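## Task

Get the yellow foam block into the tote beside the door so that no part of it sticks out past the tote's rim. The robot must not topple or finish leaning, or the task fails. The block must stay there on its own; if it only stays because the robot is holding it, the task is not done.

## Robot and tools

ROBOT. A Hello Robot Stretch 3 with a single arm. It has a two-wheel base 0.33 m long and 0.34 m wide, a lift that carries the arm up and down a mast, and a telescoping arm that reaches out to the robot's right side. The base only drives straight or turns in place; it cannot slide sideways. To move the gripper forward or back, drive the base. Turns pivot about the point midway between the wheels, 0.05 m behind the front edge. With the arm pulled in and the wrist folded, a turn sweeps a circle of radius 0.28 m. An unfolded, level wrist reaches outside that circle.

FRAMES. Base frame: origin on the floor between the drive wheels, x forward, y left, z up. hand_pose is reported in this frame, at the point where the closed fingertips meet. Odometry frame is the base frame as it was when the scene began. base_odometry heading runs -3.142 to 3.142, positive to the left; wheel slip is counted as travel.

execute_actions. Argument "actions" is a list holding exactly one action, or empty (an empty list just reports state and images). One action may hold:
- "base": exactly one of {"translate_m": d}, an offset in metres from where the base last reported itself, forward positive, range -1 to 1; or {"rotate_rad": d}, an offset turn in radians, left (counter-clockwise seen from above) positive, range -3.2 to 3.2.
- "joints": absolute targets by name (any subset): lift_m 0 to 1.1 (arm height on the mast, m); arm_m 0 to 0.52 (extension, m); wrist_yaw_rad -1.345 to 4.42 (0 = gripper along the arm, positive toward the robot's front, 3.0 = folded over the base); wrist_pitch_rad -1.57 to 0.451 (0 level, negative tips the fingers down); wrist_roll_rad -2.911 to 2.911 (0 = fingers side by side, level); gripper_m -0.089 to 0.179 (larger is wider; the true fingertip gap is about 0.007 m less when nearly shut and 0.025 m less when fully open, zero under 0.007); head_pan_rad -3.953 to 1.73 (0 forward, positive left, -1.57 looks along the arm); head_tilt_rad -1.53 to 0.419 (negative looks down).
- "contact_limits": {"arm_m": percent 1 to 100}, the motor effort at which the arm motion halts with contact_stop; lower is softer, but too low halts immediately. It also caps the holding force until the next action.
"cameras" picks which images come back: head_camera, nav_camera, wrist_camera or all; omitted/null means all, [] means none. Unknown keys, unknown cameras or out-of-range values get the whole call rejected with no motion. Joints and base left out of an action may keep driving toward earlier targets. Each action runs at most 15 s; its motions start together.

wait: {"seconds": 0 to 10}; commands nothing and returns the same state and images. zoom_image: {"camera", "region": [x0, y0, x1, y1]} in pixels of that camera's latest full image, top-left origin, at most 504 by 504. finished_scene: {"scene": 1 or 2}; irreversible, reports success and starts the next scene. Finish only when the block rests in the tote unaided. Sending a reply with no tool call ends all remaining scenes.

RESULTS. base_status and joint_status tell how each motion of the last accepted action ended: done (for the base, the wheels turned the full amount, slip included), off_target (stopped short and may still be pushing), contact_stop, time_out or torque_fault (target dropped). After a lift or arm contact_stop that joint goes limp until commanded again; a limp lift with a load may sag. on_its_own lists uncommanded behaviour; its "held at" is a target, not a position. motor_effort is percent of maximum, positive toward larger joint values, peak in brackets; readings carry sizeable fixed and random error. Positive wheel effort means pushing forward. An effort at rest outside its normal range suggests contact or a load. lidar_m: 12 distances in metres from the base origin, 30-degree sectors, 1st straight ahead then counter-clockwise (4th left, 7th behind, 10th right), "-" for nothing; the scan plane is 0.17 m up, range 0.15 to 12 m. It misses glass, thin legs and low objects, and the robot's own parts can block sectors 5, 6, 9 and 10. wrist_depth_mm (45 to 1000) and head_depth_mm (280 to 4000) are 7x7 median depth grids from the top left; the head grid follows the sideways image. base_tilt in degrees (forward/right positive, with a few degrees of fixed bias). turned_by_wheels and turned_by_imu give rotation since the last result. contact_limits line shows the active, default and maximum values.

CAMERAS. head_camera and nav_camera move with head pan/tilt; wrist_camera rides on the gripper. The calibration given holds K, distortion and T_world_to_cam (base frame to camera), with small errors, and larger effective pose error for the wrist camera.

GRIPPER. Close to a value below the block's width to grasp (lower squeezes harder, but over-squeezing triggers a stall guard that weakens the grip). Open at least 0.02 above the touch value to let go. Neither the reading nor done proves a grasp; check images. To re-squeeze, send a new value.

SAFETY. Fold or unfold the wrist (yaw to 3.0) only with lift_m between 0.32 and 0.95, wrist_pitch_rad -0.4 and roll near 0; after folding, lift may go down to 0.25. If yaw goes below -0.4, keep pitch at -0.5 or lower. Pushing with the gripper above about 0.45 m, repeating a push after a contact stop, or driving while holding or pressing something fixed can tip the robot, as can snagging furniture, especially in reverse. If base_tilt shows a lean, back off in small steps, free the gripper and lower lift to about 0.2. The wrist, head and base never stop on contact; sustained strain gives a 10 s wrist torque_fault. Avoid drops, slams and hard pushes. Stowed arm (lift below 0.30, arm below 0.03, yaw above 2.54) lets the base go 0.30 m/s and 1.9 rad/s, otherwise 0.10 m/s and 0.63 rad/s. The robot holds its last command while you think, and loose objects may occasionally get nudged.

Each tool is called after "Emit:" by a JSON object that holds its "fn" and its "kwargs".

## Session

Emit:
{"fn": "execute_actions", "kwargs": {"actions": [{"joints":{"head_tilt_rad":-0.6}}]}}

Scene clock: 0.93 s.
base_odometry: x=+0.000 y=+0.000 heading=+0.000 (m, m, rad; odometry frame)
turned_by_wheels: +0.000 (rad since the last result)
turned_by_imu: +0.000 (rad since the last result)
base_tilt: forward=+0.9 right=-0.1 (deg)
lidar_m: 0.88 0.84 0.88 1.19 1.49 1.27 0.92 0.89 0.92 1.26 2.22 1.21
head_depth_mm: 987 1110 1276 1497 1714 1477 1237 / 920 1027 1168 1345 1574 1476 1236 / 859 957 1074 1222 1433 1468 1240 / 809 892 995 1127 1296 1431 1238 / 763 837 931 1045 1178 1361 1236 / 732 797 870 961 1083 1243 1235 / 686 748 815 902 1003 1143 1211
base_status: not commanded
joint_positions: lift_m=+0.328 arm_m=-0.002 wrist_yaw_rad=+3.092 wrist_pitch_rad=-0.488 wrist_roll_rad=-0.013 gripper_m=+0.037 head_pan_rad=+0.000 head_tilt_rad=-0.592
joint_status: all done
motor_effort: left_wheel=-1(1) right_wheel=-1(1) lift_m=+41(41) arm_m=+0(0) wrist_yaw_rad=+0(1) wrist_pitch_rad=+4(4) wrist_roll_rad=+0(0) gripper_m=-1(0) head_pan_rad=+0(1) head_tilt_rad=-5(41) (%)
hand_pose: x=-0.0107 y=+0.0719 z=+0.3254 quat_wxyz=(+0.187, +0.685, +0.155, +0.686) (m; base frame)
wrist_depth_mm: - - - - - 856 696 / - - - - - 859 754 / 972 - - 971 933 872 746 / 802 769 - 780 758 741 733 / 656 652 638 652 653 637 614 / 557 550 554 559 - 533 535 / 497 492 - - 459 470 462
pictures: head_camera (sideways: a quarter turn clockwise sets it upright), nav_camera (sideways: a quarter turn counterclockwise sets it upright), wrist_camera
camera_calibration (this result's frames):
head_camera: T_world_to_cam=[[-0.536856, 0.00416824, -0.843664, 1.11753], [0.0341839, 0.999274, -0.0168155, 0.0256894], [0.842981, -0.0378672, -0.536608, 0.652919], [0, 0, 0, 1]] pos_world=[0.0486742, -0.00560465, 1.29361]
nav_camera: T_world_to_cam=[[0.543362, -0.0524139, 0.83786, -1.05251], [-0.041291, -0.99851, -0.0356859, 0.0955283], [0.838482, -0.0152057, -0.544717, 0.660219], [0, 0, 0, 1]] pos_world=[0.0222573, 0.0502588, 1.2449]
wrist_camera: T_world_to_cam=[[0.999244, -0.0362793, -0.0139887, 0.0228545], [-0.03271, -0.589816, -0.806875, 0.342854], [0.021022, 0.806722, -0.590557, 0.29867], [0, 0, 0, 1]] pos_world=[-0.0179011, -0.0378942, 0.453341]
Images, in order (width x height): head_camera 896x504, nav_camera 672x504, wrist_camera 644x364.

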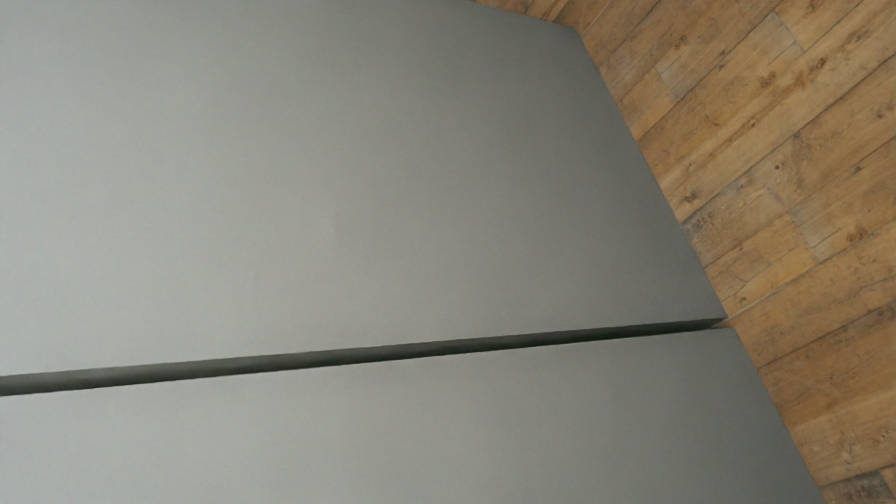

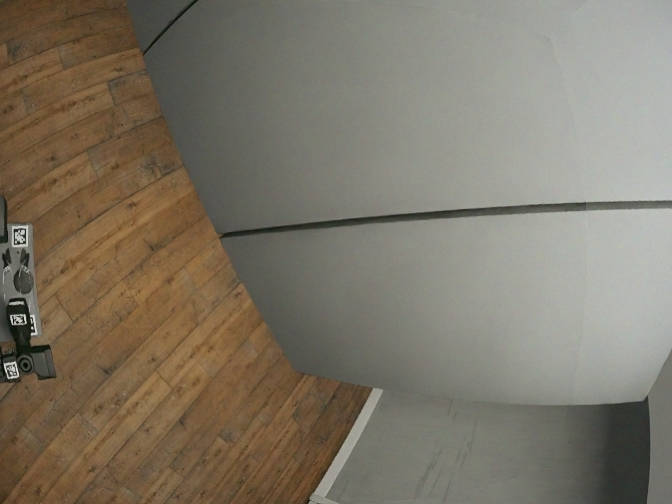

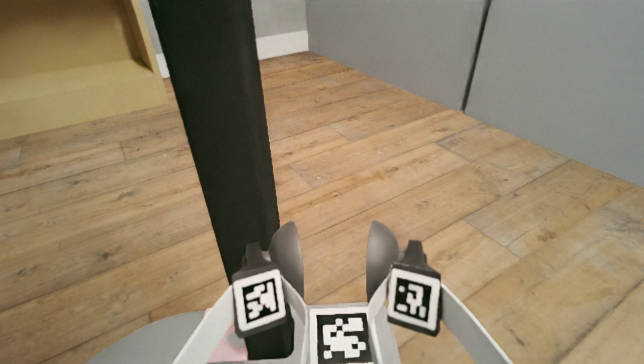

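Emit:
{"fn": "execute_actions", "kwargs": {"actions": [{"joints":{"head_pan_rad":-1.3}}], "cameras": ["nav_camera"]}}

Emit:
{"fn": "execute_actions", "kwargs": {"actions": [{"joints":{"head_pan_rad":-2.7}}], "cameras": ["nav_camera"]}}

Emit:
{"fn": "execute_actions", "kwargs": {"actions": [{"joints":{"head_pan_rad":-3.95}}], "cameras": ["nav_camera"]}}

Scene clock: 2.60 s.
base_odometry: x=+0.000 y=+0.000 heading=+0.000 (m, m, rad; odometry frame)
turned_by_wheels: +0.000 (rad since the last result)
turned_by_imu: +0.000 (rad since the last result)
base_tilt: forward=+0.9 right=-0.2 (deg)
lidar_m: 0.88 0.84 0.87 1.19 1.49 1.27 0.92 0.89 0.93 1.26 2.22 1.21
head_depth_mm: 1364 1437 1515 1587 1669 1467 1238 / 1645 1753 1855 1958 1815 1472 1237 / 1956 2153 2336 2271 1807 1472 1226 / 1932 2129 2380 2291 1832 1476 1238 / 1878 2058 2314 2277 1832 1474 1230 / 1835 2025 2247 2319 1820 1470 1243 / 1783 1955 2174 2284 1795 1470 1238
base_status: not commanded
joint_positions: lift_m=+0.328 arm_m=-0.002 wrist_yaw_rad=+3.092 wrist_pitch_rad=-0.488 wrist_roll_rad=-0.013 gripper_m=+0.037 head_pan_rad=-1.293 head_tilt_rad=-0.592
joint_status: all done
motor_effort: left_wheel=-1(1) right_wheel=-1(0) lift_m=+41(41) arm_m=+0(0) wrist_yaw_rad=+0(1) wrist_pitch_rad=+4(4) wrist_roll_rad=+0(0) gripper_m=+0(0) head_pan_rad=-5(52) head_tilt_rad=-4(5) (%)
hand_pose: x=-0.0107 y=+0.0719 z=+0.3254 quat_wxyz=(+0.187, +0.685, +0.155, +0.686) (m; base frame)
wrist_depth_mm: - - - - - 837 702 / - - - - - 889 737 / - - - 979 996 929 759 / 816 791 - 751 752 750 762 / 647 653 632 635 644 619 614 / 556 556 546 547 - 533 536 / 490 504 - - 465 468 464
pictures: nav_camera (sideways: a quarter turn counterclockwise sets it upright)
camera_calibration (this result's frames):
nav_camera: T_world_to_cam=[[0.0987943, -0.537151, 0.837681, -1.04956], [-0.971507, -0.234313, -0.0356722, 0.101185], [0.215441, -0.810288, -0.544994, 0.664381], [0, 0, 0, 1]] pos_world=[0.0588582, -0.00172583, 1.24489]
Images, in order (width x height): nav_camera 672x504.

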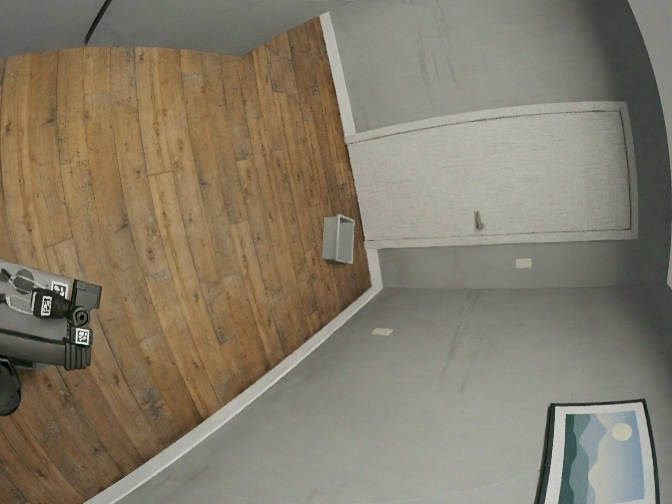

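Scene clock: 3.90 s.
base_odometry: x=+0.000 y=+0.000 heading=+0.000 (m, m, rad; odometry frame)
turned_by_wheels: +0.000 (rad since the last result)
turned_by_imu: +0.000 (rad since the last result)
base_tilt: forward=+0.8 right=-0.2 (deg)
lidar_m: 0.88 0.84 0.88 1.19 1.49 1.27 0.93 0.89 0.92 1.25 2.22 1.21
head_depth_mm: 756 839 935 1061 1231 1395 1228 / 746 827 924 1044 1206 1383 1242 / 740 819 913 1033 1179 1364 1237 / 735 812 901 1015 1164 1359 1233 / 726 797 891 999 1142 1335 1237 / 720 793 882 987 1126 1312 1232 / 713 783 871 978 1111 1303 1237
base_status: not commanded
joint_positions: lift_m=+0.328 arm_m=-0.002 wrist_yaw_rad=+3.092 wrist_pitch_rad=-0.488 wrist_roll_rad=-0.013 gripper_m=+0.037 head_pan_rad=-2.693 head_tilt_rad=-0.592
joint_status: all done
motor_effort: left_wheel=-1(1) right_wheel=+0(0) lift_m=+41(41) arm_m=+0(0) wrist_yaw_rad=+1(1) wrist_pitch_rad=+4(4) wrist_roll_rad=+0(0) gripper_m=+1(1) head_pan_rad=-5(54) head_tilt_rad=-4(5) (%)
hand_pose: x=-0.0107 y=+0.0719 z=+0.3254 quat_wxyz=(+0.187, +0.685, +0.155, +0.686) (m; base frame)
wrist_depth_mm: - - - - - 837 681 / - - - - - 892 729 / 950 - - - 951 888 772 / 814 768 - 771 743 756 740 / 659 668 636 642 644 641 607 / 570 561 555 546 - 533 530 / 489 493 - - 455 470 470
pictures: nav_camera (sideways: a quarter turn counterclockwise sets it upright)
camera_calibration (this result's frames):
nav_camera: T_world_to_cam=[[-0.512586, -0.188675, 0.83765, -1.0458], [-0.396025, 0.917547, -0.0356699, 0.0976713], [-0.761853, -0.350014, -0.545042, 0.670404], [0, 0, 0, 1]] pos_world=[0.0133693, -0.0522824, 1.24489]
Images, in order (width x height): nav_camera 672x504.

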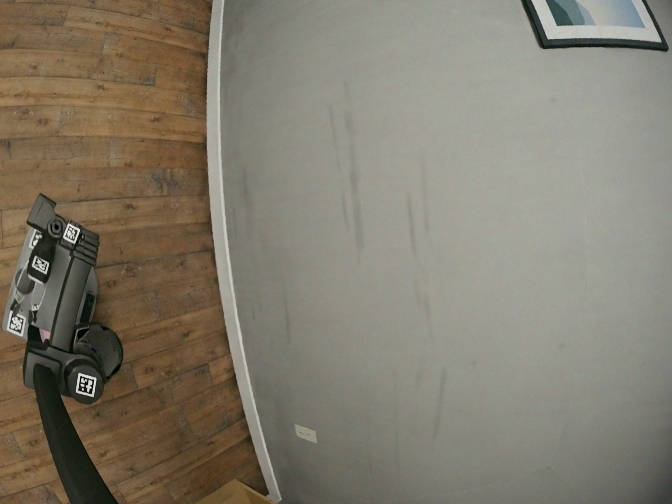

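Scene clock: 5.13 s.
base_odometry: x=+0.000 y=+0.000 heading=+0.000 (m, m, rad; odometry frame)
turned_by_wheels: +0.000 (rad since the last result)
turned_by_imu: +0.000 (rad since the last result)
base_tilt: forward=+0.9 right=-0.2 (deg)
lidar_m: 0.88 0.84 0.88 1.19 1.49 1.27 0.93 0.89 0.92 1.26 2.22 1.21
head_depth_mm: - - - - - 1430 1221 / - - - - - - - / 1283 1370 1513 - - - - / 1297 1386 1549 1636 1708 1471 1245 / 1326 1424 1603 1700 1721 1477 1237 / 1357 1444 1550 1634 1724 1473 1232 / 1405 1482 1583 1766 1741 1473 1229
base_status: not commanded
joint_positions: lift_m=+0.328 arm_m=-0.002 wrist_yaw_rad=+3.092 wrist_pitch_rad=-0.488 wrist_roll_rad=-0.013 gripper_m=+0.037 head_pan_rad=-3.943 head_tilt_rad=-0.592
joint_status: all done
motor_effort: left_wheel=-1(1) right_wheel=-1(0) lift_m=+41(42) arm_m=+0(0) wrist_yaw_rad=+1(0) wrist_pitch_rad=+4(4) wrist_roll_rad=+0(0) gripper_m=-1(0) head_pan_rad=-5(54) head_tilt_rad=-4(4) (%)
hand_pose: x=-0.0107 y=+0.0719 z=+0.3254 quat_wxyz=(+0.187, +0.685, +0.155, +0.686) (m; base frame)
wrist_depth_mm: - - - - - 866 701 / - - - - - 899 744 / 977 - - 975 974 915 750 / 794 770 - 783 757 775 735 / 660 662 638 653 650 623 627 / 549 564 552 548 - 536 536 / 493 492 - - 460 476 465
pictures: nav_camera (sideways: a quarter turn counterclockwise sets it upright)
camera_calibration (this result's frames):
nav_camera: T_world_to_cam=[[-0.340699, 0.426962, 0.837632, -1.04682], [0.745863, 0.665144, -0.0356685, 0.090704], [-0.572375, 0.612606, -0.545069, 0.669284], [0, 0, 0, 1]] pos_world=[-0.0412217, -0.0233856, 1.24489]
Images, in order (width x height): nav_camera 672x504.

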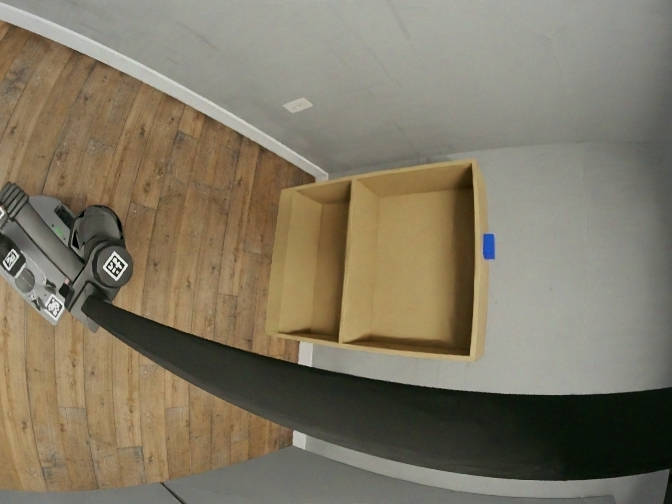

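Emit:
{"fn": "execute_actions", "kwargs": {"actions": [{"base":{"rotate_rad":-1.05},"joints":{"lift_m":0.27,"head_pan_rad":-3.1,"head_tilt_rad":-0.3}}], "cameras": ["nav_camera","head_camera"]}}

Emit:
{"fn": "execute_actions", "kwargs": {"actions": [{"base":{"translate_m":1.0},"joints":{"head_pan_rad":0.6,"head_tilt_rad":-0.7}}], "cameras": ["nav_camera"]}}

Scene clock: 7.53 s.
base_odometry: x=+0.000 y=+0.000 heading=-1.050 (m, m, rad; odometry frame)
turned_by_wheels: -1.050 (rad since the last result)
turned_by_imu: -1.055 (rad since the last result)
base_tilt: forward=+0.8 right=-0.2 (deg)
lidar_m: 2.22 1.21 0.88 0.85 0.88 1.19 1.22 1.27 0.92 0.89 0.92 1.26
head_depth_mm: 1310 1383 1457 1533 1632 1741 1519 / 1316 1384 1464 1543 1645 1746 1525 / 1316 1388 1451 1518 1612 1744 1509 / 1321 1390 1451 1496 1562 1665 1467 / 1309 1386 1456 1491 1560 1669 1473 / 1308 1393 1451 1500 1562 1662 1472 / 1326 1381 1451 1493 1576 1671 1476
base_status: done
joint_positions: lift_m=+0.271 arm_m=-0.002 wrist_yaw_rad=+3.092 wrist_pitch_rad=-0.489 wrist_roll_rad=-0.013 gripper_m=+0.037 head_pan_rad=-3.107 head_tilt_rad=-0.309
joint_status: all done
motor_effort: left_wheel=+1(8) right_wheel=-3(10) lift_m=+22(38) arm_m=+0(1) wrist_yaw_rad=+1(0) wrist_pitch_rad=+4(4) wrist_roll_rad=+0(0) gripper_m=+0(0) head_pan_rad=+5(52) head_tilt_rad=+6(30) (%)
hand_pose: x=-0.0107 y=+0.0718 z=+0.2678 quat_wxyz=(+0.187, +0.685, +0.156, +0.686) (m; base frame)
wrist_depth_mm: 812 809 817 831 823 842 834 / 877 830 - 879 909 931 931 / 878 863 - 827 870 830 804 / 714 695 - 674 662 664 652 / 575 557 550 565 575 548 546 / 492 504 - - - 463 468 / 439 - - - 402 410 409
pictures: head_camera (sideways: a quarter turn clockwise sets it upright), nav_camera (sideways: a quarter turn counterclockwise sets it upright)
camera_calibration (this result's frames):
head_camera: T_world_to_cam=[[0.280188, 0.00553913, -0.959929, 1.26424], [-0.00286063, -0.999974, -0.00660518, 0.012627], [-0.959941, 0.00459669, -0.280165, 0.330206], [0, 0, 0, 1]] pos_world=[-0.0372102, 0.00410604, 1.30618]
nav_camera: T_world_to_cam=[[-0.289723, 0.0424048, 0.956171, -1.20179], [-0.00492816, 0.998939, -0.0457947, 0.108482], [-0.957098, -0.0179799, -0.289206, 0.33868], [0, 0, 0, 1]] pos_world=[-0.0235006, -0.051316, 1.25203]
Images, in order (width x height): head_camera 896x504, nav_camera 672x504.

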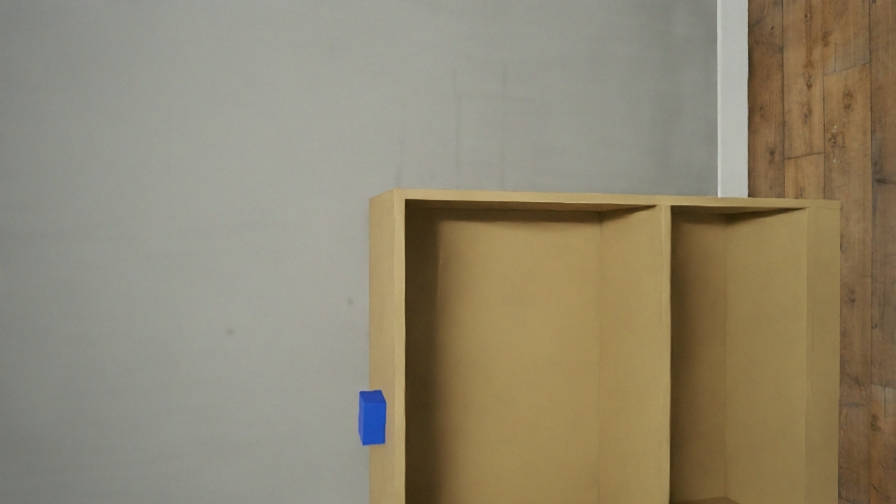

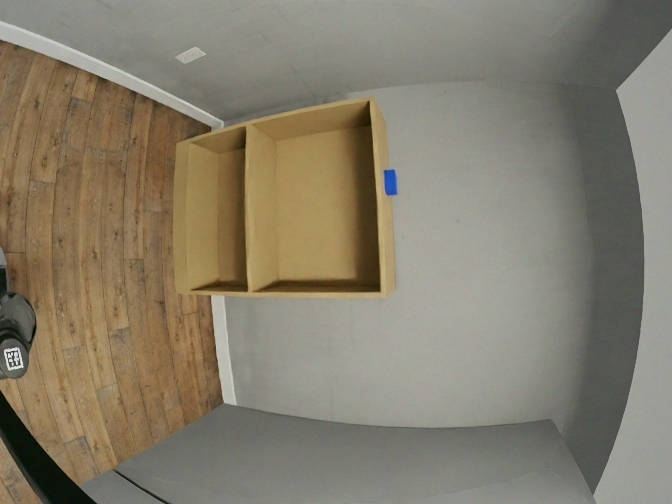

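Scene clock: 12.63 s.
base_odometry: x=+0.498 y=-0.867 heading=-1.050 (m, m, rad; odometry frame)
turned_by_wheels: +0.000 (rad since the last result)
turned_by_imu: +0.003 (rad since the last result)
base_tilt: forward=+0.8 right=-0.2 (deg)
lidar_m: 1.22 1.26 0.88 0.85 0.88 1.20 2.21 1.26 0.92 0.89 0.92 1.26
head_depth_mm: 1030 1133 1246 1385 1568 1370 1180 / 1088 1209 1358 1508 1606 1377 1181 / 1156 1292 1446 1650 1643 1374 1180 / 1231 1364 1565 1792 1658 1375 1186 / 1311 1467 1702 1924 1649 1373 1182 / 1397 1597 1848 2006 1646 1366 1180 / 1500 1740 2032 2057 1633 1381 1178
base_status: done
joint_positions: lift_m=+0.271 arm_m=-0.002 wrist_yaw_rad=+3.092 wrist_pitch_rad=-0.489 wrist_roll_rad=-0.013 gripper_m=+0.037 head_pan_rad=+0.593 head_tilt_rad=-0.691
joint_status: all done
motor_effort: left_wheel=+1(8) right_wheel=-3(6) lift_m=+22(23) arm_m=+0(0) wrist_yaw_rad=+0(1) wrist_pitch_rad=+4(4) wrist_roll_rad=+0(0) gripper_m=+1(1) head_pan_rad=+5(52) head_tilt_rad=-6(34) (%)
hand_pose: x=-0.0107 y=+0.0718 z=+0.2678 quat_wxyz=(+0.187, +0.685, +0.156, +0.686) (m; base frame)
wrist_depth_mm: 791 780 817 795 812 - - / 859 874 - 887 899 - - / 900 851 - 870 843 825 817 / 703 683 - 677 675 665 639 / 576 577 553 554 565 558 539 / 492 501 - - - 463 463 / 437 - - - 399 409 402
pictures: nav_camera (sideways: a quarter turn counterclockwise sets it upright)
camera_calibration (this result's frames):
nav_camera: T_world_to_cam=[[0.546666, 0.305072, 0.779799, -0.976838], [0.520864, -0.853062, -0.0314093, 0.0865271], [0.655635, 0.42334, -0.625241, 0.766092], [0, 0, 0, 1]] pos_world=[-0.013342, 0.0475018, 1.24345]
Images, in order (width x height): nav_camera 672x504.

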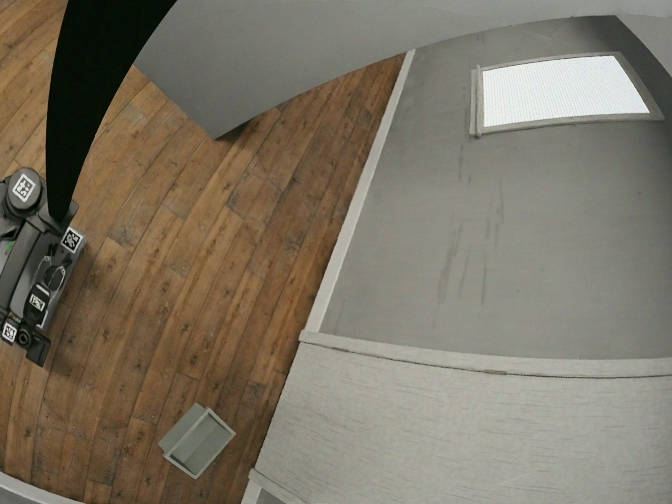

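Emit:
{"fn": "execute_actions", "kwargs": {"actions": [{"base":{"rotate_rad":0.72}}], "cameras": []}}

Emit:
{"fn": "execute_actions", "kwargs": {"actions": [{"base":{"translate_m":1.0}}], "cameras": []}}

Emit:
{"fn": "execute_actions", "kwargs": {"actions": [{"base":{"rotate_rad":0.85},"joints":{"head_pan_rad":0.3}}], "cameras": ["nav_camera"]}}

Scene clock: 14.80 s.
base_odometry: x=+0.498 y=-0.867 heading=-0.330 (m, m, rad; odometry frame)
turned_by_wheels: +0.720 (rad since the last result)
turned_by_imu: +0.723 (rad since the last result)
base_tilt: forward=+0.9 right=-0.2 (deg)
lidar_m: 1.39 0.85 0.85 0.95 1.53 2.03 1.08 0.89 0.89 0.99 1.23 1.22
head_depth_mm: 1846 1977 2106 2031 1656 1385 1182 / 2227 2420 2501 2073 1661 1379 1172 / 2817 3071 2714 2039 1635 1381 1176 / 729 816 932 1118 1349 1382 1184 / 703 785 892 1019 1209 1348 1177 / 681 761 859 984 1152 1315 1172 / 664 739 831 946 1101 1279 1174
base_status: done
joint_positions: lift_m=+0.271 arm_m=-0.002 wrist_yaw_rad=+3.092 wrist_pitch_rad=-0.489 wrist_roll_rad=-0.013 gripper_m=+0.037 head_pan_rad=+0.593 head_tilt_rad=-0.692
joint_status: not commanded
motor_effort: left_wheel=-4(9) right_wheel=+2(8) lift_m=+23(23) arm_m=+0(0) wrist_yaw_rad=+0(1) wrist_pitch_rad=+4(4) wrist_roll_rad=+0(0) gripper_m=+0(1) head_pan_rad=+4(4) head_tilt_rad=-5(5) (%)
hand_pose: x=-0.0107 y=+0.0718 z=+0.2678 quat_wxyz=(+0.187, +0.685, +0.156, +0.686) (m; base frame)
wrist_depth_mm: - - - - 884 735 680 / - - - - 935 816 699 / 900 874 - 860 841 795 740 / 703 692 - 681 666 672 660 / 555 579 559 555 574 553 539 / 479 487 - - - 468 461 / 439 - - - 401 409 405
pictures: none
No camera images: the call's "cameras" was empty. Leave "cameras" out to get every camera's image.

Scene clock: 19.90 s.
base_odometry: x=+1.444 y=-1.191 heading=-0.330 (m, m, rad; odometry frame)
turned_by_wheels: +0.000 (rad since the last result)
turned_by_imu: +0.003 (rad since the last result)
base_tilt: forward=+0.8 right=-0.2 (deg)
lidar_m: 0.55 0.90 2.82 0.57 0.54 3.03 1.87 1.55 1.08 0.56 0.50 0.49
head_depth_mm: 736 776 824 871 931 993 1059 / 873 940 1011 1087 1170 1264 1183 / 1095 1178 1290 1443 1515 1375 1178 / 1449 1577 1855 1940 1656 1379 1185 / 2213 2605 2563 2037 1639 1376 1182 / 2661 3004 2722 2058 1658 1373 1179 / 2573 2935 2762 2053 1636 1380 1171
base_status: done
joint_positions: lift_m=+0.271 arm_m=-0.002 wrist_yaw_rad=+3.092 wrist_pitch_rad=-0.489 wrist_roll_rad=-0.013 gripper_m=+0.037 head_pan_rad=+0.593 head_tilt_rad=-0.692
joint_status: not commanded
motor_effort: left_wheel=-4(8) right_wheel=+2(8) lift_m=+22(24) arm_m=+0(0) wrist_yaw_rad=+0(1) wrist_pitch_rad=+4(4) wrist_roll_rad=+0(0) gripper_m=+0(1) head_pan_rad=+4(4) head_tilt_rad=-5(4) (%)
hand_pose: x=-0.0107 y=+0.0718 z=+0.2677 quat_wxyz=(+0.187, +0.685, +0.156, +0.686) (m; base frame)
wrist_depth_mm: 712 492 574 694 - - - / 887 570 - 762 - - - / 879 653 - 799 866 832 818 / 711 652 - 670 664 661 649 / 581 571 563 546 567 557 542 / 493 504 - - - 469 468 / 435 - - - 399 405 406
pictures: none
No camera images: the call's "cameras" was empty. Leave "cameras" out to get every camera's image.

Scene clock: 21.67 s.
base_odometry: x=+1.444 y=-1.191 heading=+0.520 (m, m, rad; odometry frame)
turned_by_wheels: +0.850 (rad since the last result)
turned_by_imu: +0.853 (rad since the last result)
base_tilt: forward=+0.8 right=-0.2 (deg)
lidar_m: 1.90 0.67 0.51 0.74 2.20 1.60 1.54 0.68 0.51 0.49 0.51 0.70
head_depth_mm: 2626 2946 2736 2036 1655 1388 1178 / 2717 3027 2752 2056 1661 1382 1184 / 2737 3084 2748 2072 1665 1379 1187 / 2723 3091 2726 2055 1651 1372 1185 / 2830 3145 2750 2073 1643 1378 1181 / 2903 3305 2718 2049 1656 1297 1180 / 2966 3386 2579 863 923 987 1070
base_status: done
joint_positions: lift_m=+0.271 arm_m=-0.002 wrist_yaw_rad=+3.092 wrist_pitch_rad=-0.489 wrist_roll_rad=-0.013 gripper_m=+0.037 head_pan_rad=+0.307 head_tilt_rad=-0.692
joint_status: all done
motor_effort: left_wheel=-4(9) right_wheel=+2(9) lift_m=+23(23) arm_m=-1(0) wrist_yaw_rad=+1(0) wrist_pitch_rad=+4(4) wrist_roll_rad=+0(0) gripper_m=+0(0) head_pan_rad=-5(35) head_tilt_rad=-4(5) (%)
hand_pose: x=-0.0107 y=+0.0718 z=+0.2677 quat_wxyz=(+0.187, +0.685, +0.156, +0.686) (m; base frame)
wrist_depth_mm: - - - - 690 482 489 / - - - - 709 526 531 / 896 900 - 876 723 566 572 / 696 711 - 676 632 625 625 / 587 576 549 548 567 551 543 / 485 504 - - - 477 471 / 442 - - - 406 406 408
pictures: nav_camera (sideways: a quarter turn counterclockwise sets it upright)
camera_calibration (this result's frames):
nav_camera: T_world_to_cam=[[0.610957, 0.138732, 0.779413, -0.976726], [0.259229, -0.965306, -0.0313816, 0.088087], [0.748018, 0.22122, -0.625724, 0.766157], [0, 0, 0, 1]] pos_world=[0.000803499, 0.0510451, 1.24344]
Images, in order (width x height): nav_camera 672x504.

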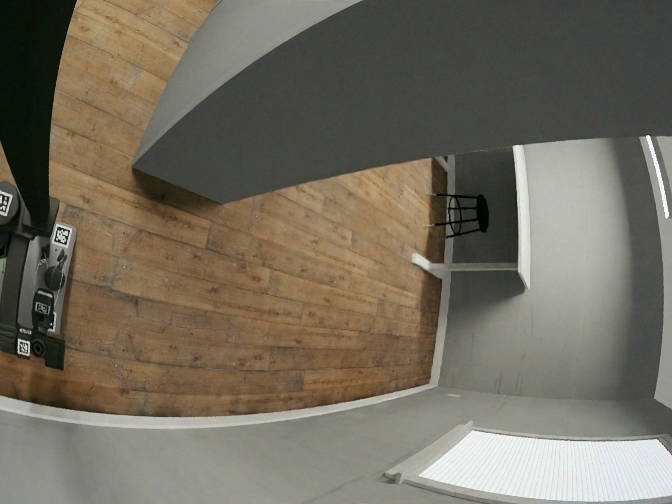

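Emit:
{"fn": "execute_actions", "kwargs": {"actions": [{"base":{"translate_m":1.0},"joints":{"head_pan_rad":1.0,"head_tilt_rad":-0.5}}], "cameras": ["nav_camera","head_camera"]}}

Scene clock: 26.97 s.
base_odometry: x=+2.312 y=-0.695 heading=+0.520 (m, m, rad; odometry frame)
turned_by_wheels: +0.000 (rad since the last result)
turned_by_imu: +0.003 (rad since the last result)
base_tilt: forward=+0.8 right=-0.2 (deg)
lidar_m: 1.91 1.87 2.60 1.39 0.59 0.67 1.86 0.70 0.51 0.49 0.51 0.70
head_depth_mm: 2315 2386 2498 2475 2015 1569 1301 / 2578 2577 2928 2742 2015 1590 1299 / 2880 2971 3291 2720 2016 1574 1298 / 3279 3520 3714 2774 1997 1582 1299 / 3163 3419 3630 2744 1995 1578 1289 / 3013 3167 3441 2762 1983 1574 1296 / 2780 2999 3220 2734 2019 1565 1293
base_status: done
joint_positions: lift_m=+0.271 arm_m=-0.002 wrist_yaw_rad=+3.092 wrist_pitch_rad=-0.489 wrist_roll_rad=-0.013 gripper_m=+0.037 head_pan_rad=+0.993 head_tilt_rad=-0.507
joint_status: all done
motor_effort: left_wheel=-4(8) right_wheel=+3(7) lift_m=+23(23) arm_m=+0(0) wrist_yaw_rad=+1(0) wrist_pitch_rad=+4(4) wrist_roll_rad=+0(0) gripper_m=+1(0) head_pan_rad=+4(51) head_tilt_rad=+5(24) (%)
hand_pose: x=-0.0107 y=+0.0718 z=+0.2677 quat_wxyz=(+0.187, +0.685, +0.156, +0.686) (m; base frame)
wrist_depth_mm: 472 - - - - - - / 511 - - - - - - / 539 705 - 842 854 815 814 / 593 647 - 676 670 665 664 / 576 571 553 563 574 539 551 / 487 506 - - - 475 469 / 434 - - - 401 410 404
pictures: head_camera (sideways: a quarter turn clockwise sets it upright), nav_camera (sideways: a quarter turn counterclockwise sets it upright)
camera_calibration (this result's frames):
head_camera: T_world_to_cam=[[-0.256498, -0.385613, -0.886291, 1.17141], [-0.817582, 0.575646, -0.0138431, 0.0270171], [0.515528, 0.721064, -0.462922, 0.55904], [0, 0, 0, 1]] pos_world=[0.0343512, 0.0330541, 1.29737]
nav_camera: T_world_to_cam=[[0.300719, 0.365099, 0.881062, -1.10737], [0.815514, -0.577417, -0.0390727, 0.0947151], [0.494475, 0.730268, -0.471384, 0.566903], [0, 0, 0, 1]] pos_world=[-0.0245538, 0.0449995, 1.24659]
Images, in order (width x height): head_camera 896x504, nav_camera 672x504.

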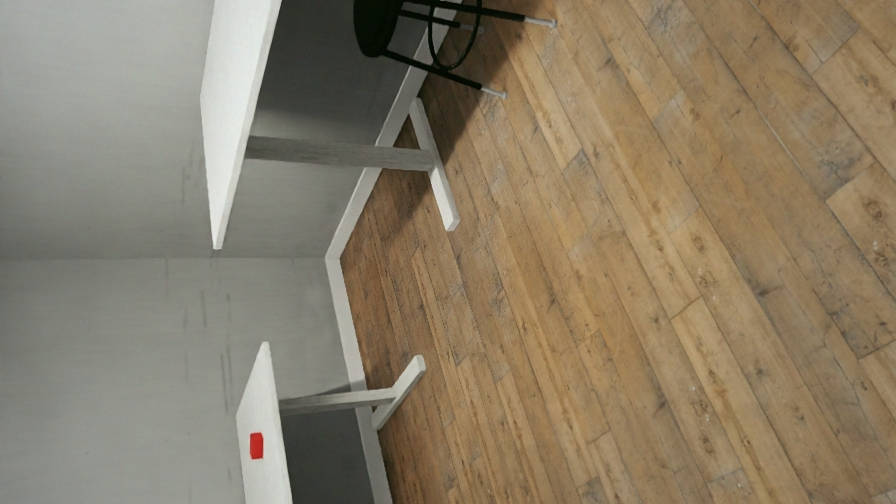

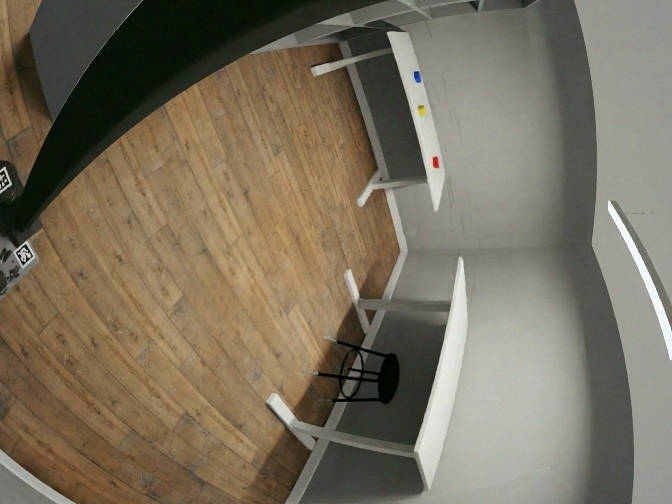

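Emit:
{"fn": "execute_actions", "kwargs": {"actions": [{"base":{"rotate_rad":1.33}}], "cameras": []}}

Emit:
{"fn": "execute_actions", "kwargs": {"actions": [{"base":{"translate_m":1.0}}], "cameras": []}}

Emit:
{"fn": "execute_actions", "kwargs": {"actions": [{"base":{"translate_m":1.0}}], "cameras": []}}

Emit:
{"fn": "execute_actions", "kwargs": {"actions": [{"base":{"rotate_rad":1.8},"joints":{"head_pan_rad":-1.57,"head_tilt_rad":-0.6,"lift_m":0.9}}], "cameras": ["head_camera"]}}

Scene clock: 29.57 s.
base_odometry: x=+2.312 y=-0.695 heading=+1.850 (m, m, rad; odometry frame)
turned_by_wheels: +1.330 (rad since the last result)
turned_by_imu: +1.335 (rad since the last result)
base_tilt: forward=+0.8 right=-0.2 (deg)
lidar_m: 3.04 1.39 0.59 2.54 0.96 0.56 0.49 0.49 0.57 1.02 1.87 2.12
head_depth_mm: 1183 1268 1052 1440 1338 1533 1299 / 1245 1360 1052 1406 1186 1438 1264 / 476 526 587 680 1103 962 1222 / 491 534 585 645 719 814 943 / 535 588 649 724 820 945 1121 / 589 648 730 825 955 1134 1261 / 657 735 831 2508 1923 1586 1295
base_status: done
joint_positions: lift_m=+0.271 arm_m=-0.002 wrist_yaw_rad=+3.092 wrist_pitch_rad=-0.489 wrist_roll_rad=-0.013 gripper_m=+0.037 head_pan_rad=+0.993 head_tilt_rad=-0.506
joint_status: not commanded
motor_effort: left_wheel=-3(9) right_wheel=+2(9) lift_m=+23(23) arm_m=-1(1) wrist_yaw_rad=+1(0) wrist_pitch_rad=+4(4) wrist_roll_rad=+0(0) gripper_m=+0(1) head_pan_rad=+4(4) head_tilt_rad=+5(4) (%)
hand_pose: x=-0.0107 y=+0.0718 z=+0.2677 quat_wxyz=(+0.187, +0.685, +0.156, +0.686) (m; base frame)
wrist_depth_mm: 995 - - - - 634 505 / 936 - - - 955 649 758 / 812 863 - 834 842 669 639 / 697 705 - 682 664 633 635 / 582 572 566 554 572 549 536 / 488 503 - - - 469 466 / 433 - - - 396 409 403
pictures: none
No camera images: the call's "cameras" was empty. Leave "cameras" out to get every camera's image.

Scene clock: 34.67 s.
base_odometry: x=+2.037 y=+0.267 heading=+1.849 (m, m, rad; odometry frame)
turned_by_wheels: +0.000 (rad since the last result)
turned_by_imu: +0.003 (rad since the last result)
base_tilt: forward=+0.9 right=-0.2 (deg)
lidar_m: 2.05 1.45 0.70 0.79 0.90 0.75 1.46 1.46 1.71 1.54 1.45 1.80
head_depth_mm: 1164 1264 1425 1929 1958 1571 1298 / 1247 1349 1408 1546 1694 1572 1300 / 1342 1455 1250 1615 1700 1523 1300 / 1292 1429 1047 1626 1234 1487 1298 / 1177 1277 1041 1469 1185 1053 1207 / 610 655 700 754 829 918 1104 / 556 604 666 712 903 930 1164
base_status: done
joint_positions: lift_m=+0.271 arm_m=-0.002 wrist_yaw_rad=+3.092 wrist_pitch_rad=-0.489 wrist_roll_rad=-0.013 gripper_m=+0.037 head_pan_rad=+0.993 head_tilt_rad=-0.506
joint_status: not commanded
motor_effort: left_wheel=-4(8) right_wheel=+3(8) lift_m=+23(23) arm_m=-1(1) wrist_yaw_rad=+1(0) wrist_pitch_rad=+4(4) wrist_roll_rad=+0(0) gripper_m=-1(0) head_pan_rad=+4(4) head_tilt_rad=+4(3) (%)
hand_pose: x=-0.0107 y=+0.0718 z=+0.2677 quat_wxyz=(+0.187, +0.685, +0.156, +0.686) (m; base frame)
wrist_depth_mm: 848 912 968 - 753 - - / 862 905 - 929 766 938 894 / 711 717 - 729 775 791 803 / 621 655 - 662 665 671 653 / 572 574 554 557 567 556 541 / 493 495 - - - 465 467 / 436 - - - 404 404 406
pictures: none
No camera images: the call's "cameras" was empty. Leave "cameras" out to get every camera's image.

Scene clock: 39.77 s.
base_odometry: x=+1.762 y=+1.228 heading=+1.849 (m, m, rad; odometry frame)
turned_by_wheels: +0.000 (rad since the last result)
turned_by_imu: +0.003 (rad since the last result)
base_tilt: forward=+0.8 right=-0.2 (deg)
lidar_m: 1.34 1.34 1.03 0.90 0.96 0.97 2.43 2.43 1.72 1.30 1.75 1.09
head_depth_mm: 1185 1260 1361 1233 897 727 1307 / 1262 1357 1479 1235 902 778 1299 / 1306 1435 1552 1229 897 1443 1301 / 1402 1545 1671 1618 933 1575 1291 / 1438 1590 1386 1627 1017 1527 1298 / 1313 1421 1255 1572 1274 1490 1299 / 1213 1299 1143 1451 1058 1151 1229
base_status: done
joint_positions: lift_m=+0.271 arm_m=-0.002 wrist_yaw_rad=+3.092 wrist_pitch_rad=-0.489 wrist_roll_rad=-0.013 gripper_m=+0.037 head_pan_rad=+0.993 head_tilt_rad=-0.506
joint_status: not commanded
motor_effort: left_wheel=-4(8) right_wheel=+3(7) lift_m=+22(23) arm_m=-1(1) wrist_yaw_rad=+0(0) wrist_pitch_rad=+4(4) wrist_roll_rad=+0(0) gripper_m=+0(0) head_pan_rad=+4(4) head_tilt_rad=+4(3) (%)
hand_pose: x=-0.0107 y=+0.0718 z=+0.2677 quat_wxyz=(+0.187, +0.685, +0.156, +0.686) (m; base frame)
wrist_depth_mm: 997 - - - - - - / 890 971 - 971 - - 893 / 792 814 - 842 856 804 814 / 698 703 - 670 662 658 664 / 579 575 558 557 570 547 546 / 495 493 - - - 468 466 / 440 - - - 395 410 410
pictures: none
No camera images: the call's "cameras" was empty. Leave "cameras" out to get every camera's image.

Scene clock: 46.33 s.
base_odometry: x=+1.762 y=+1.228 heading=-2.634 (m, m, rad; odometry frame)
turned_by_wheels: +1.800 (rad since the last result)
turned_by_imu: +1.809 (rad since the last result)
base_tilt: forward=+0.9 right=-0.2 (deg)
lidar_m: 1.28 0.96 1.65 2.43 2.52 1.60 1.30 1.80 1.09 1.34 1.03 0.90
head_depth_mm: 1119 1235 1350 1056 811 1566 - / 1116 1231 1347 1057 807 1515 - / 1111 1229 1348 1058 811 1446 - / 1107 1221 1342 1058 810 1430 - / 1102 1220 1329 1057 804 1451 - / 1100 1213 1326 1049 804 1436 1263 / 1097 1215 1328 1011 804 1443 1224
base_status: done
joint_positions: lift_m=+0.899 arm_m=-0.002 wrist_yaw_rad=+3.092 wrist_pitch_rad=-0.489 wrist_roll_rad=-0.013 gripper_m=+0.037 head_pan_rad=-1.563 head_tilt_rad=-0.593
joint_status: all done
motor_effort: left_wheel=-4(10) right_wheel=+3(9) lift_m=+58(60) arm_m=-1(1) wrist_yaw_rad=+1(0) wrist_pitch_rad=+4(4) wrist_roll_rad=+0(0) gripper_m=-1(0) head_pan_rad=-5(53) head_tilt_rad=-4(18) (%)
hand_pose: x=-0.0107 y=+0.0718 z=+0.8965 quat_wxyz=(+0.187, +0.685, +0.156, +0.686) (m; base frame)
wrist_depth_mm: - - - - - - - / - - - - - - - / - - - - - - - / - - - - - - - / - - - - - - - / - - - - - - - / - - - - - - -
pictures: head_camera (sideways: a quarter turn clockwise sets it upright)
camera_calibration (this result's frames):
head_camera: T_world_to_cam=[[-0.0000424418, 0.537563, -0.843224, 1.11368], [0.999511, -0.0263419, -0.0168435, 0.0198373], [-0.0312665, -0.842812, -0.537299, 0.65915], [0, 0, 0, 1]] pos_world=[0.000828964, -0.04261, 1.29357]
Images, in order (width x height): head_camera 896x504.

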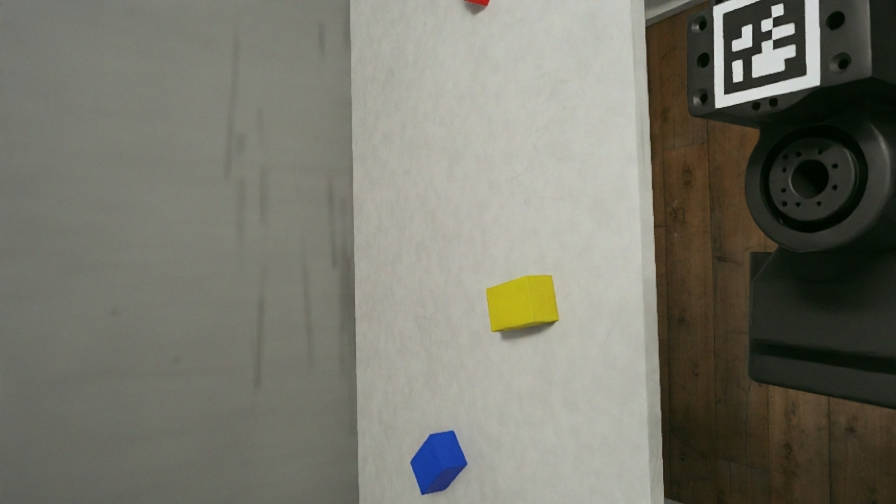

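Emit:
{"fn": "execute_actions", "kwargs": {"actions": [{"base":{"translate_m":0.08},"joints":{"wrist_yaw_rad":0.1,"wrist_pitch_rad":-0.4,"gripper_m":0.17,"lift_m":0.8,"arm_m":0.15}}], "cameras": ["head_camera","wrist_camera"]}}

Scene clock: 49.07 s.
base_odometry: x=+1.692 y=+1.189 heading=-2.634 (m, m, rad; odometry frame)
turned_by_wheels: +0.000 (rad since the last result)
turned_by_imu: +0.000 (rad since the last result)
base_tilt: forward=+0.8 right=-0.2 (deg)
lidar_m: 1.20 0.90 1.61 2.43 2.52 1.39 1.38 1.89 1.14 1.33 0.99 0.83
head_depth_mm: 1116 1230 1363 1059 823 - - / 1110 1230 1348 1063 868 - 1205 / 1111 1227 1344 1055 853 - 1212 / 1110 1225 1342 1058 837 - 1236 / 1111 1212 1336 1054 807 1430 1240 / 1101 1213 1327 1009 808 1428 1235 / 1100 1206 1322 1049 804 1389 1226
base_status: done
joint_positions: lift_m=+0.801 arm_m=+0.150 wrist_yaw_rad=+0.102 wrist_pitch_rad=-0.418 wrist_roll_rad=-0.013 gripper_m=+0.170 head_pan_rad=-1.563 head_tilt_rad=-0.593
joint_status: all done
motor_effort: left_wheel=-4(5) right_wheel=+3(7) lift_m=+23(54) arm_m=+4(4) wrist_yaw_rad=-2(1) wrist_pitch_rad=+5(7) wrist_roll_rad=+0(0) gripper_m=+0(88) head_pan_rad=-5(5) head_tilt_rad=-4(4) (%)
hand_pose: x=+0.0014 y=-0.5179 z=+0.8132 quat_wxyz=(+0.703, +0.183, -0.678, -0.110) (m; base frame)
wrist_depth_mm: 882 902 844 860 826 806 783 / 935 837 809 811 769 753 736 / 562 550 534 549 532 514 516 / 418 418 408 384 357 398 393 / 335 331 328 322 321 318 316 / 280 277 273 272 267 268 275 / - 242 236 234 230 230 -
pictures: head_camera (sideways: a quarter turn clockwise sets it upright), wrist_camera
camera_calibration (this result's frames):
head_camera: T_world_to_cam=[[0.0000108111, 0.537562, -0.843224, 1.11368], [0.999508, -0.0264409, -0.0168435, 0.0198373], [-0.03135, -0.842809, -0.537299, 0.65915], [0, 0, 0, 1]] pos_world=[0.000824743, -0.0426094, 1.29357]
wrist_camera: T_world_to_cam=[[-0.993158, -0.116048, -0.0130518, -0.0430402], [-0.0508728, 0.530541, -0.846131, 1.00114], [0.105116, -0.839678, -0.532815, 0.162541], [0, 0, 0, 1]] pos_world=[-0.00890069, -0.399658, 0.933137]
Images, in order (width x height): head_camera 896x504, wrist_camera 644x364.

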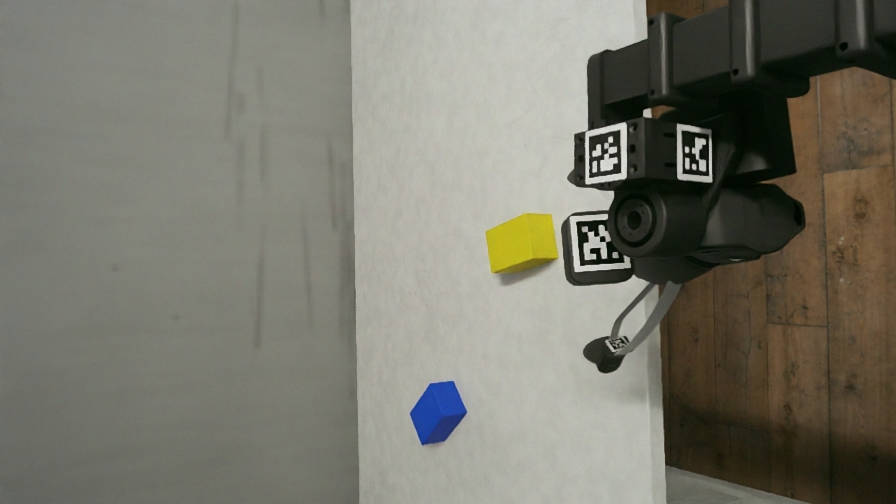

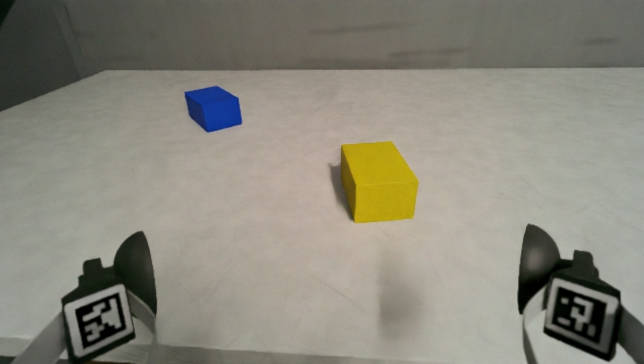

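Emit:
{"fn": "execute_actions", "kwargs": {"actions": [{"base":{"translate_m":-0.03},"joints":{"lift_m":0.742,"arm_m":0.36}}], "cameras": ["wrist_camera"]}}

Emit:
{"fn": "execute_actions", "kwargs": {"actions": [{"joints":{"gripper_m":0.03}}], "cameras": []}}

Emit:
{"fn": "execute_actions", "kwargs": {"actions": [{"joints":{"lift_m":0.82}}], "cameras": []}}

Emit:
{"fn": "execute_actions", "kwargs": {"actions": [{"joints":{"arm_m":0,"wrist_yaw_rad":2.7}}], "cameras": ["wrist_camera"]}}

Scene clock: 52.20 s.
base_odometry: x=+1.718 y=+1.204 heading=-2.634 (m, m, rad; odometry frame)
turned_by_wheels: +0.000 (rad since the last result)
turned_by_imu: -0.001 (rad since the last result)
base_tilt: forward=+0.9 right=-0.1 (deg)
lidar_m: 1.23 0.92 1.63 2.43 2.52 1.50 1.35 1.85 1.12 1.33 1.01 0.86
head_depth_mm: 1114 1232 1346 1060 808 1483 - / 1114 1231 1350 1056 836 - 1218 / 1108 1230 1347 1106 759 1437 1231 / 1106 1215 1345 1102 759 1421 1233 / 1109 1224 1337 1057 791 1438 1230 / 1101 1208 1333 1017 807 1435 1234 / 1094 1212 1314 1009 808 1425 1242
base_status: done
joint_positions: lift_m=+0.743 arm_m=+0.360 wrist_yaw_rad=+0.101 wrist_pitch_rad=-0.418 wrist_roll_rad=-0.013 gripper_m=+0.170 head_pan_rad=-1.563 head_tilt_rad=-0.593
joint_status: all done
motor_effort: left_wheel=-3(8) right_wheel=+2(3) lift_m=+22(22) arm_m=+4(4) wrist_yaw_rad=-1(2) wrist_pitch_rad=+5(5) wrist_roll_rad=+0(0) gripper_m=+0(1) head_pan_rad=-5(5) head_tilt_rad=-4(4) (%)
hand_pose: x=+0.0011 y=-0.7280 z=+0.7552 quat_wxyz=(+0.703, +0.182, -0.679, -0.111) (m; base frame)
wrist_depth_mm: 722 686 681 662 642 637 629 / 620 610 596 571 564 549 539 / 372 353 390 389 382 376 368 / 304 301 295 294 291 286 282 / 242 241 238 166 234 230 229 / 204 200 192 139 188 194 197 / - 168 165 120 126 167 -
pictures: wrist_camera
camera_calibration (this result's frames):
wrist_camera: T_world_to_cam=[[-0.993312, -0.114725, -0.0130485, -0.0675058], [-0.0501447, 0.530415, -0.846254, 1.06355], [0.104007, -0.83994, -0.53262, -0.0450204], [0, 0, 0, 1]] pos_world=[-0.00904073, -0.60968, 0.87517]
Images, in order (width x height): wrist_camera 644x364.

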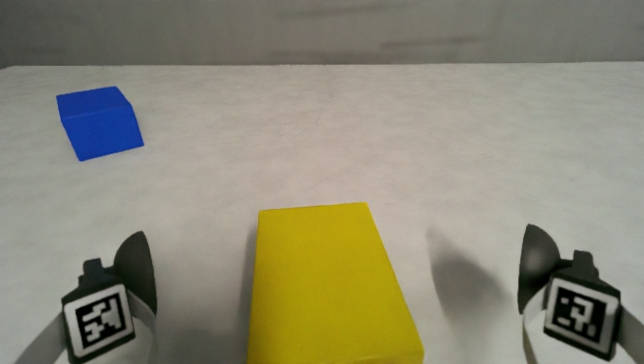

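Scene clock: 54.10 s.
base_odometry: x=+1.718 y=+1.204 heading=-2.634 (m, m, rad; odometry frame)
turned_by_wheels: +0.000 (rad since the last result)
turned_by_imu: +0.000 (rad since the last result)
base_tilt: forward=+0.8 right=-0.1 (deg)
lidar_m: 1.23 0.92 1.63 2.43 2.51 1.50 1.35 1.85 1.12 1.33 1.01 0.85
head_depth_mm: 1116 1234 1351 1058 808 1500 - / 1113 1232 1350 1058 835 - 1223 / 1110 1233 1346 1104 760 1426 1238 / 1106 1223 1336 1101 756 1433 1238 / 1102 1221 1337 1052 805 1435 1235 / 1100 1210 1335 1016 808 1436 1236 / 1099 1212 1325 1017 805 1426 1233
base_status: not commanded
joint_positions: lift_m=+0.743 arm_m=+0.360 wrist_yaw_rad=+0.101 wrist_pitch_rad=-0.418 wrist_roll_rad=-0.013 gripper_m=+0.031 head_pan_rad=-1.563 head_tilt_rad=-0.593
joint_status: all done
motor_effort: left_wheel=-3(3) right_wheel=+2(2) lift_m=+22(22) arm_m=+4(4) wrist_yaw_rad=-1(1) wrist_pitch_rad=+5(5) wrist_roll_rad=+0(0) gripper_m=-15(92) head_pan_rad=-4(4) head_tilt_rad=-4(3) (%)
hand_pose: x=+0.0011 y=-0.7280 z=+0.7553 quat_wxyz=(+0.703, +0.182, -0.679, -0.111) (m; base frame)
wrist_depth_mm: 724 701 670 656 662 632 625 / 618 611 589 578 565 554 535 / 373 350 399 391 381 373 372 / 304 300 298 292 292 287 284 / 244 239 238 166 235 231 229 / 202 200 - 139 138 194 193 / 173 172 166 119 119 166 167
pictures: none
No camera images: the call's "cameras" was empty. Leave "cameras" out to get every camera's image.

Scene clock: 55.63 s.
base_odometry: x=+1.718 y=+1.204 heading=-2.634 (m, m, rad; odometry frame)
turned_by_wheels: +0.000 (rad since the last result)
turned_by_imu: +0.000 (rad since the last result)
base_tilt: forward=+0.8 right=-0.2 (deg)
lidar_m: 1.23 0.92 1.63 2.43 2.51 1.50 1.35 1.86 1.12 1.34 1.01 0.86
head_depth_mm: 1115 1240 1347 1061 855 - - / 1117 1233 1345 1161 - 1438 1244 / 1114 1218 1343 - 796 1437 1240 / 1108 1224 1343 1183 785 1439 1230 / 1102 1218 1337 1058 806 1424 1232 / 1097 1211 1329 1015 808 1434 1233 / 1090 1206 1322 1016 807 1419 1225
base_status: not commanded
joint_positions: lift_m=+0.819 arm_m=+0.360 wrist_yaw_rad=+0.101 wrist_pitch_rad=-0.418 wrist_roll_rad=-0.013 gripper_m=+0.031 head_pan_rad=-1.563 head_tilt_rad=-0.593
joint_status: all done
motor_effort: left_wheel=-3(3) right_wheel=+2(2) lift_m=+58(60) arm_m=+3(4) wrist_yaw_rad=-1(0) wrist_pitch_rad=+5(5) wrist_roll_rad=+0(0) gripper_m=-15(14) head_pan_rad=-5(5) head_tilt_rad=-4(4) (%)
hand_pose: x=+0.0011 y=-0.7279 z=+0.8320 quat_wxyz=(+0.703, +0.182, -0.679, -0.111) (m; base frame)
wrist_depth_mm: 716 709 673 661 648 637 619 / 774 754 730 724 689 698 658 / 612 603 583 588 571 556 554 / 449 389 445 444 432 422 421 / 364 360 355 165 349 349 341 / 304 298 - 139 138 289 287 / 258 260 246 119 119 248 249
pictures: none
No camera images: the call's "cameras" was empty. Leave "cameras" out to get every camera's image.

Scene clock: 59.50 s.
base_odometry: x=+1.718 y=+1.204 heading=-2.634 (m, m, rad; odometry frame)
turned_by_wheels: +0.000 (rad since the last result)
turned_by_imu: -0.001 (rad since the last result)
base_tilt: forward=+0.8 right=-0.1 (deg)
lidar_m: 1.23 0.92 1.63 2.43 2.51 1.50 1.35 1.85 1.12 1.34 1.01 0.85
head_depth_mm: 1122 1236 1352 1055 810 1470 1291 / 1121 1223 1352 1055 809 1441 1287 / 1110 1226 1344 1057 810 1433 1265 / 1117 1229 1347 1056 809 1427 1301 / 1105 1215 1335 1057 809 1435 1298 / 1104 1220 1328 1019 805 1429 1240 / 1098 1207 1322 1014 805 1427 1231
base_status: not commanded
joint_positions: lift_m=+0.819 arm_m=+0.000 wrist_yaw_rad=+2.698 wrist_pitch_rad=-0.418 wrist_roll_rad=-0.013 gripper_m=+0.031 head_pan_rad=-1.563 head_tilt_rad=-0.593
joint_status: all done
motor_effort: left_wheel=-3(3) right_wheel=+2(2) lift_m=+59(59) arm_m=-4(5) wrist_yaw_rad=+3(3) wrist_pitch_rad=+5(5) wrist_roll_rad=+0(0) gripper_m=-13(15) head_pan_rad=-5(5) head_tilt_rad=-4(4) (%)
hand_pose: x=+0.0750 y=+0.0574 z=+0.8320 quat_wxyz=(+0.296, +0.703, -0.007, +0.647) (m; base frame)
wrist_depth_mm: - - - - - 804 834 / - - - - - 876 935 / - - - - - 922 962 / - - - - - 992 769 / - - - 165 - - - / - - - 138 139 - - / - - - 120 119 997 924
pictures: wrist_camera
camera_calibration (this result's frames):
wrist_camera: T_world_to_cam=[[0.909063, -0.416455, -0.0130458, -0.0283994], [-0.231942, -0.479791, -0.84617, 0.787176], [0.346132, 0.772248, -0.532753, 0.537233], [0, 0, 0, 1]] pos_world=[0.0224427, -0.0490239, 0.951927]
Images, in order (width x height): wrist_camera 644x364.

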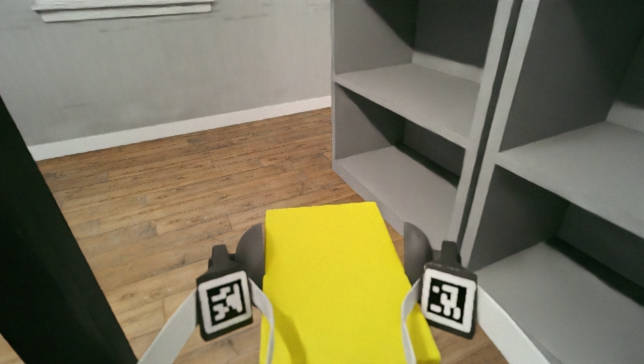

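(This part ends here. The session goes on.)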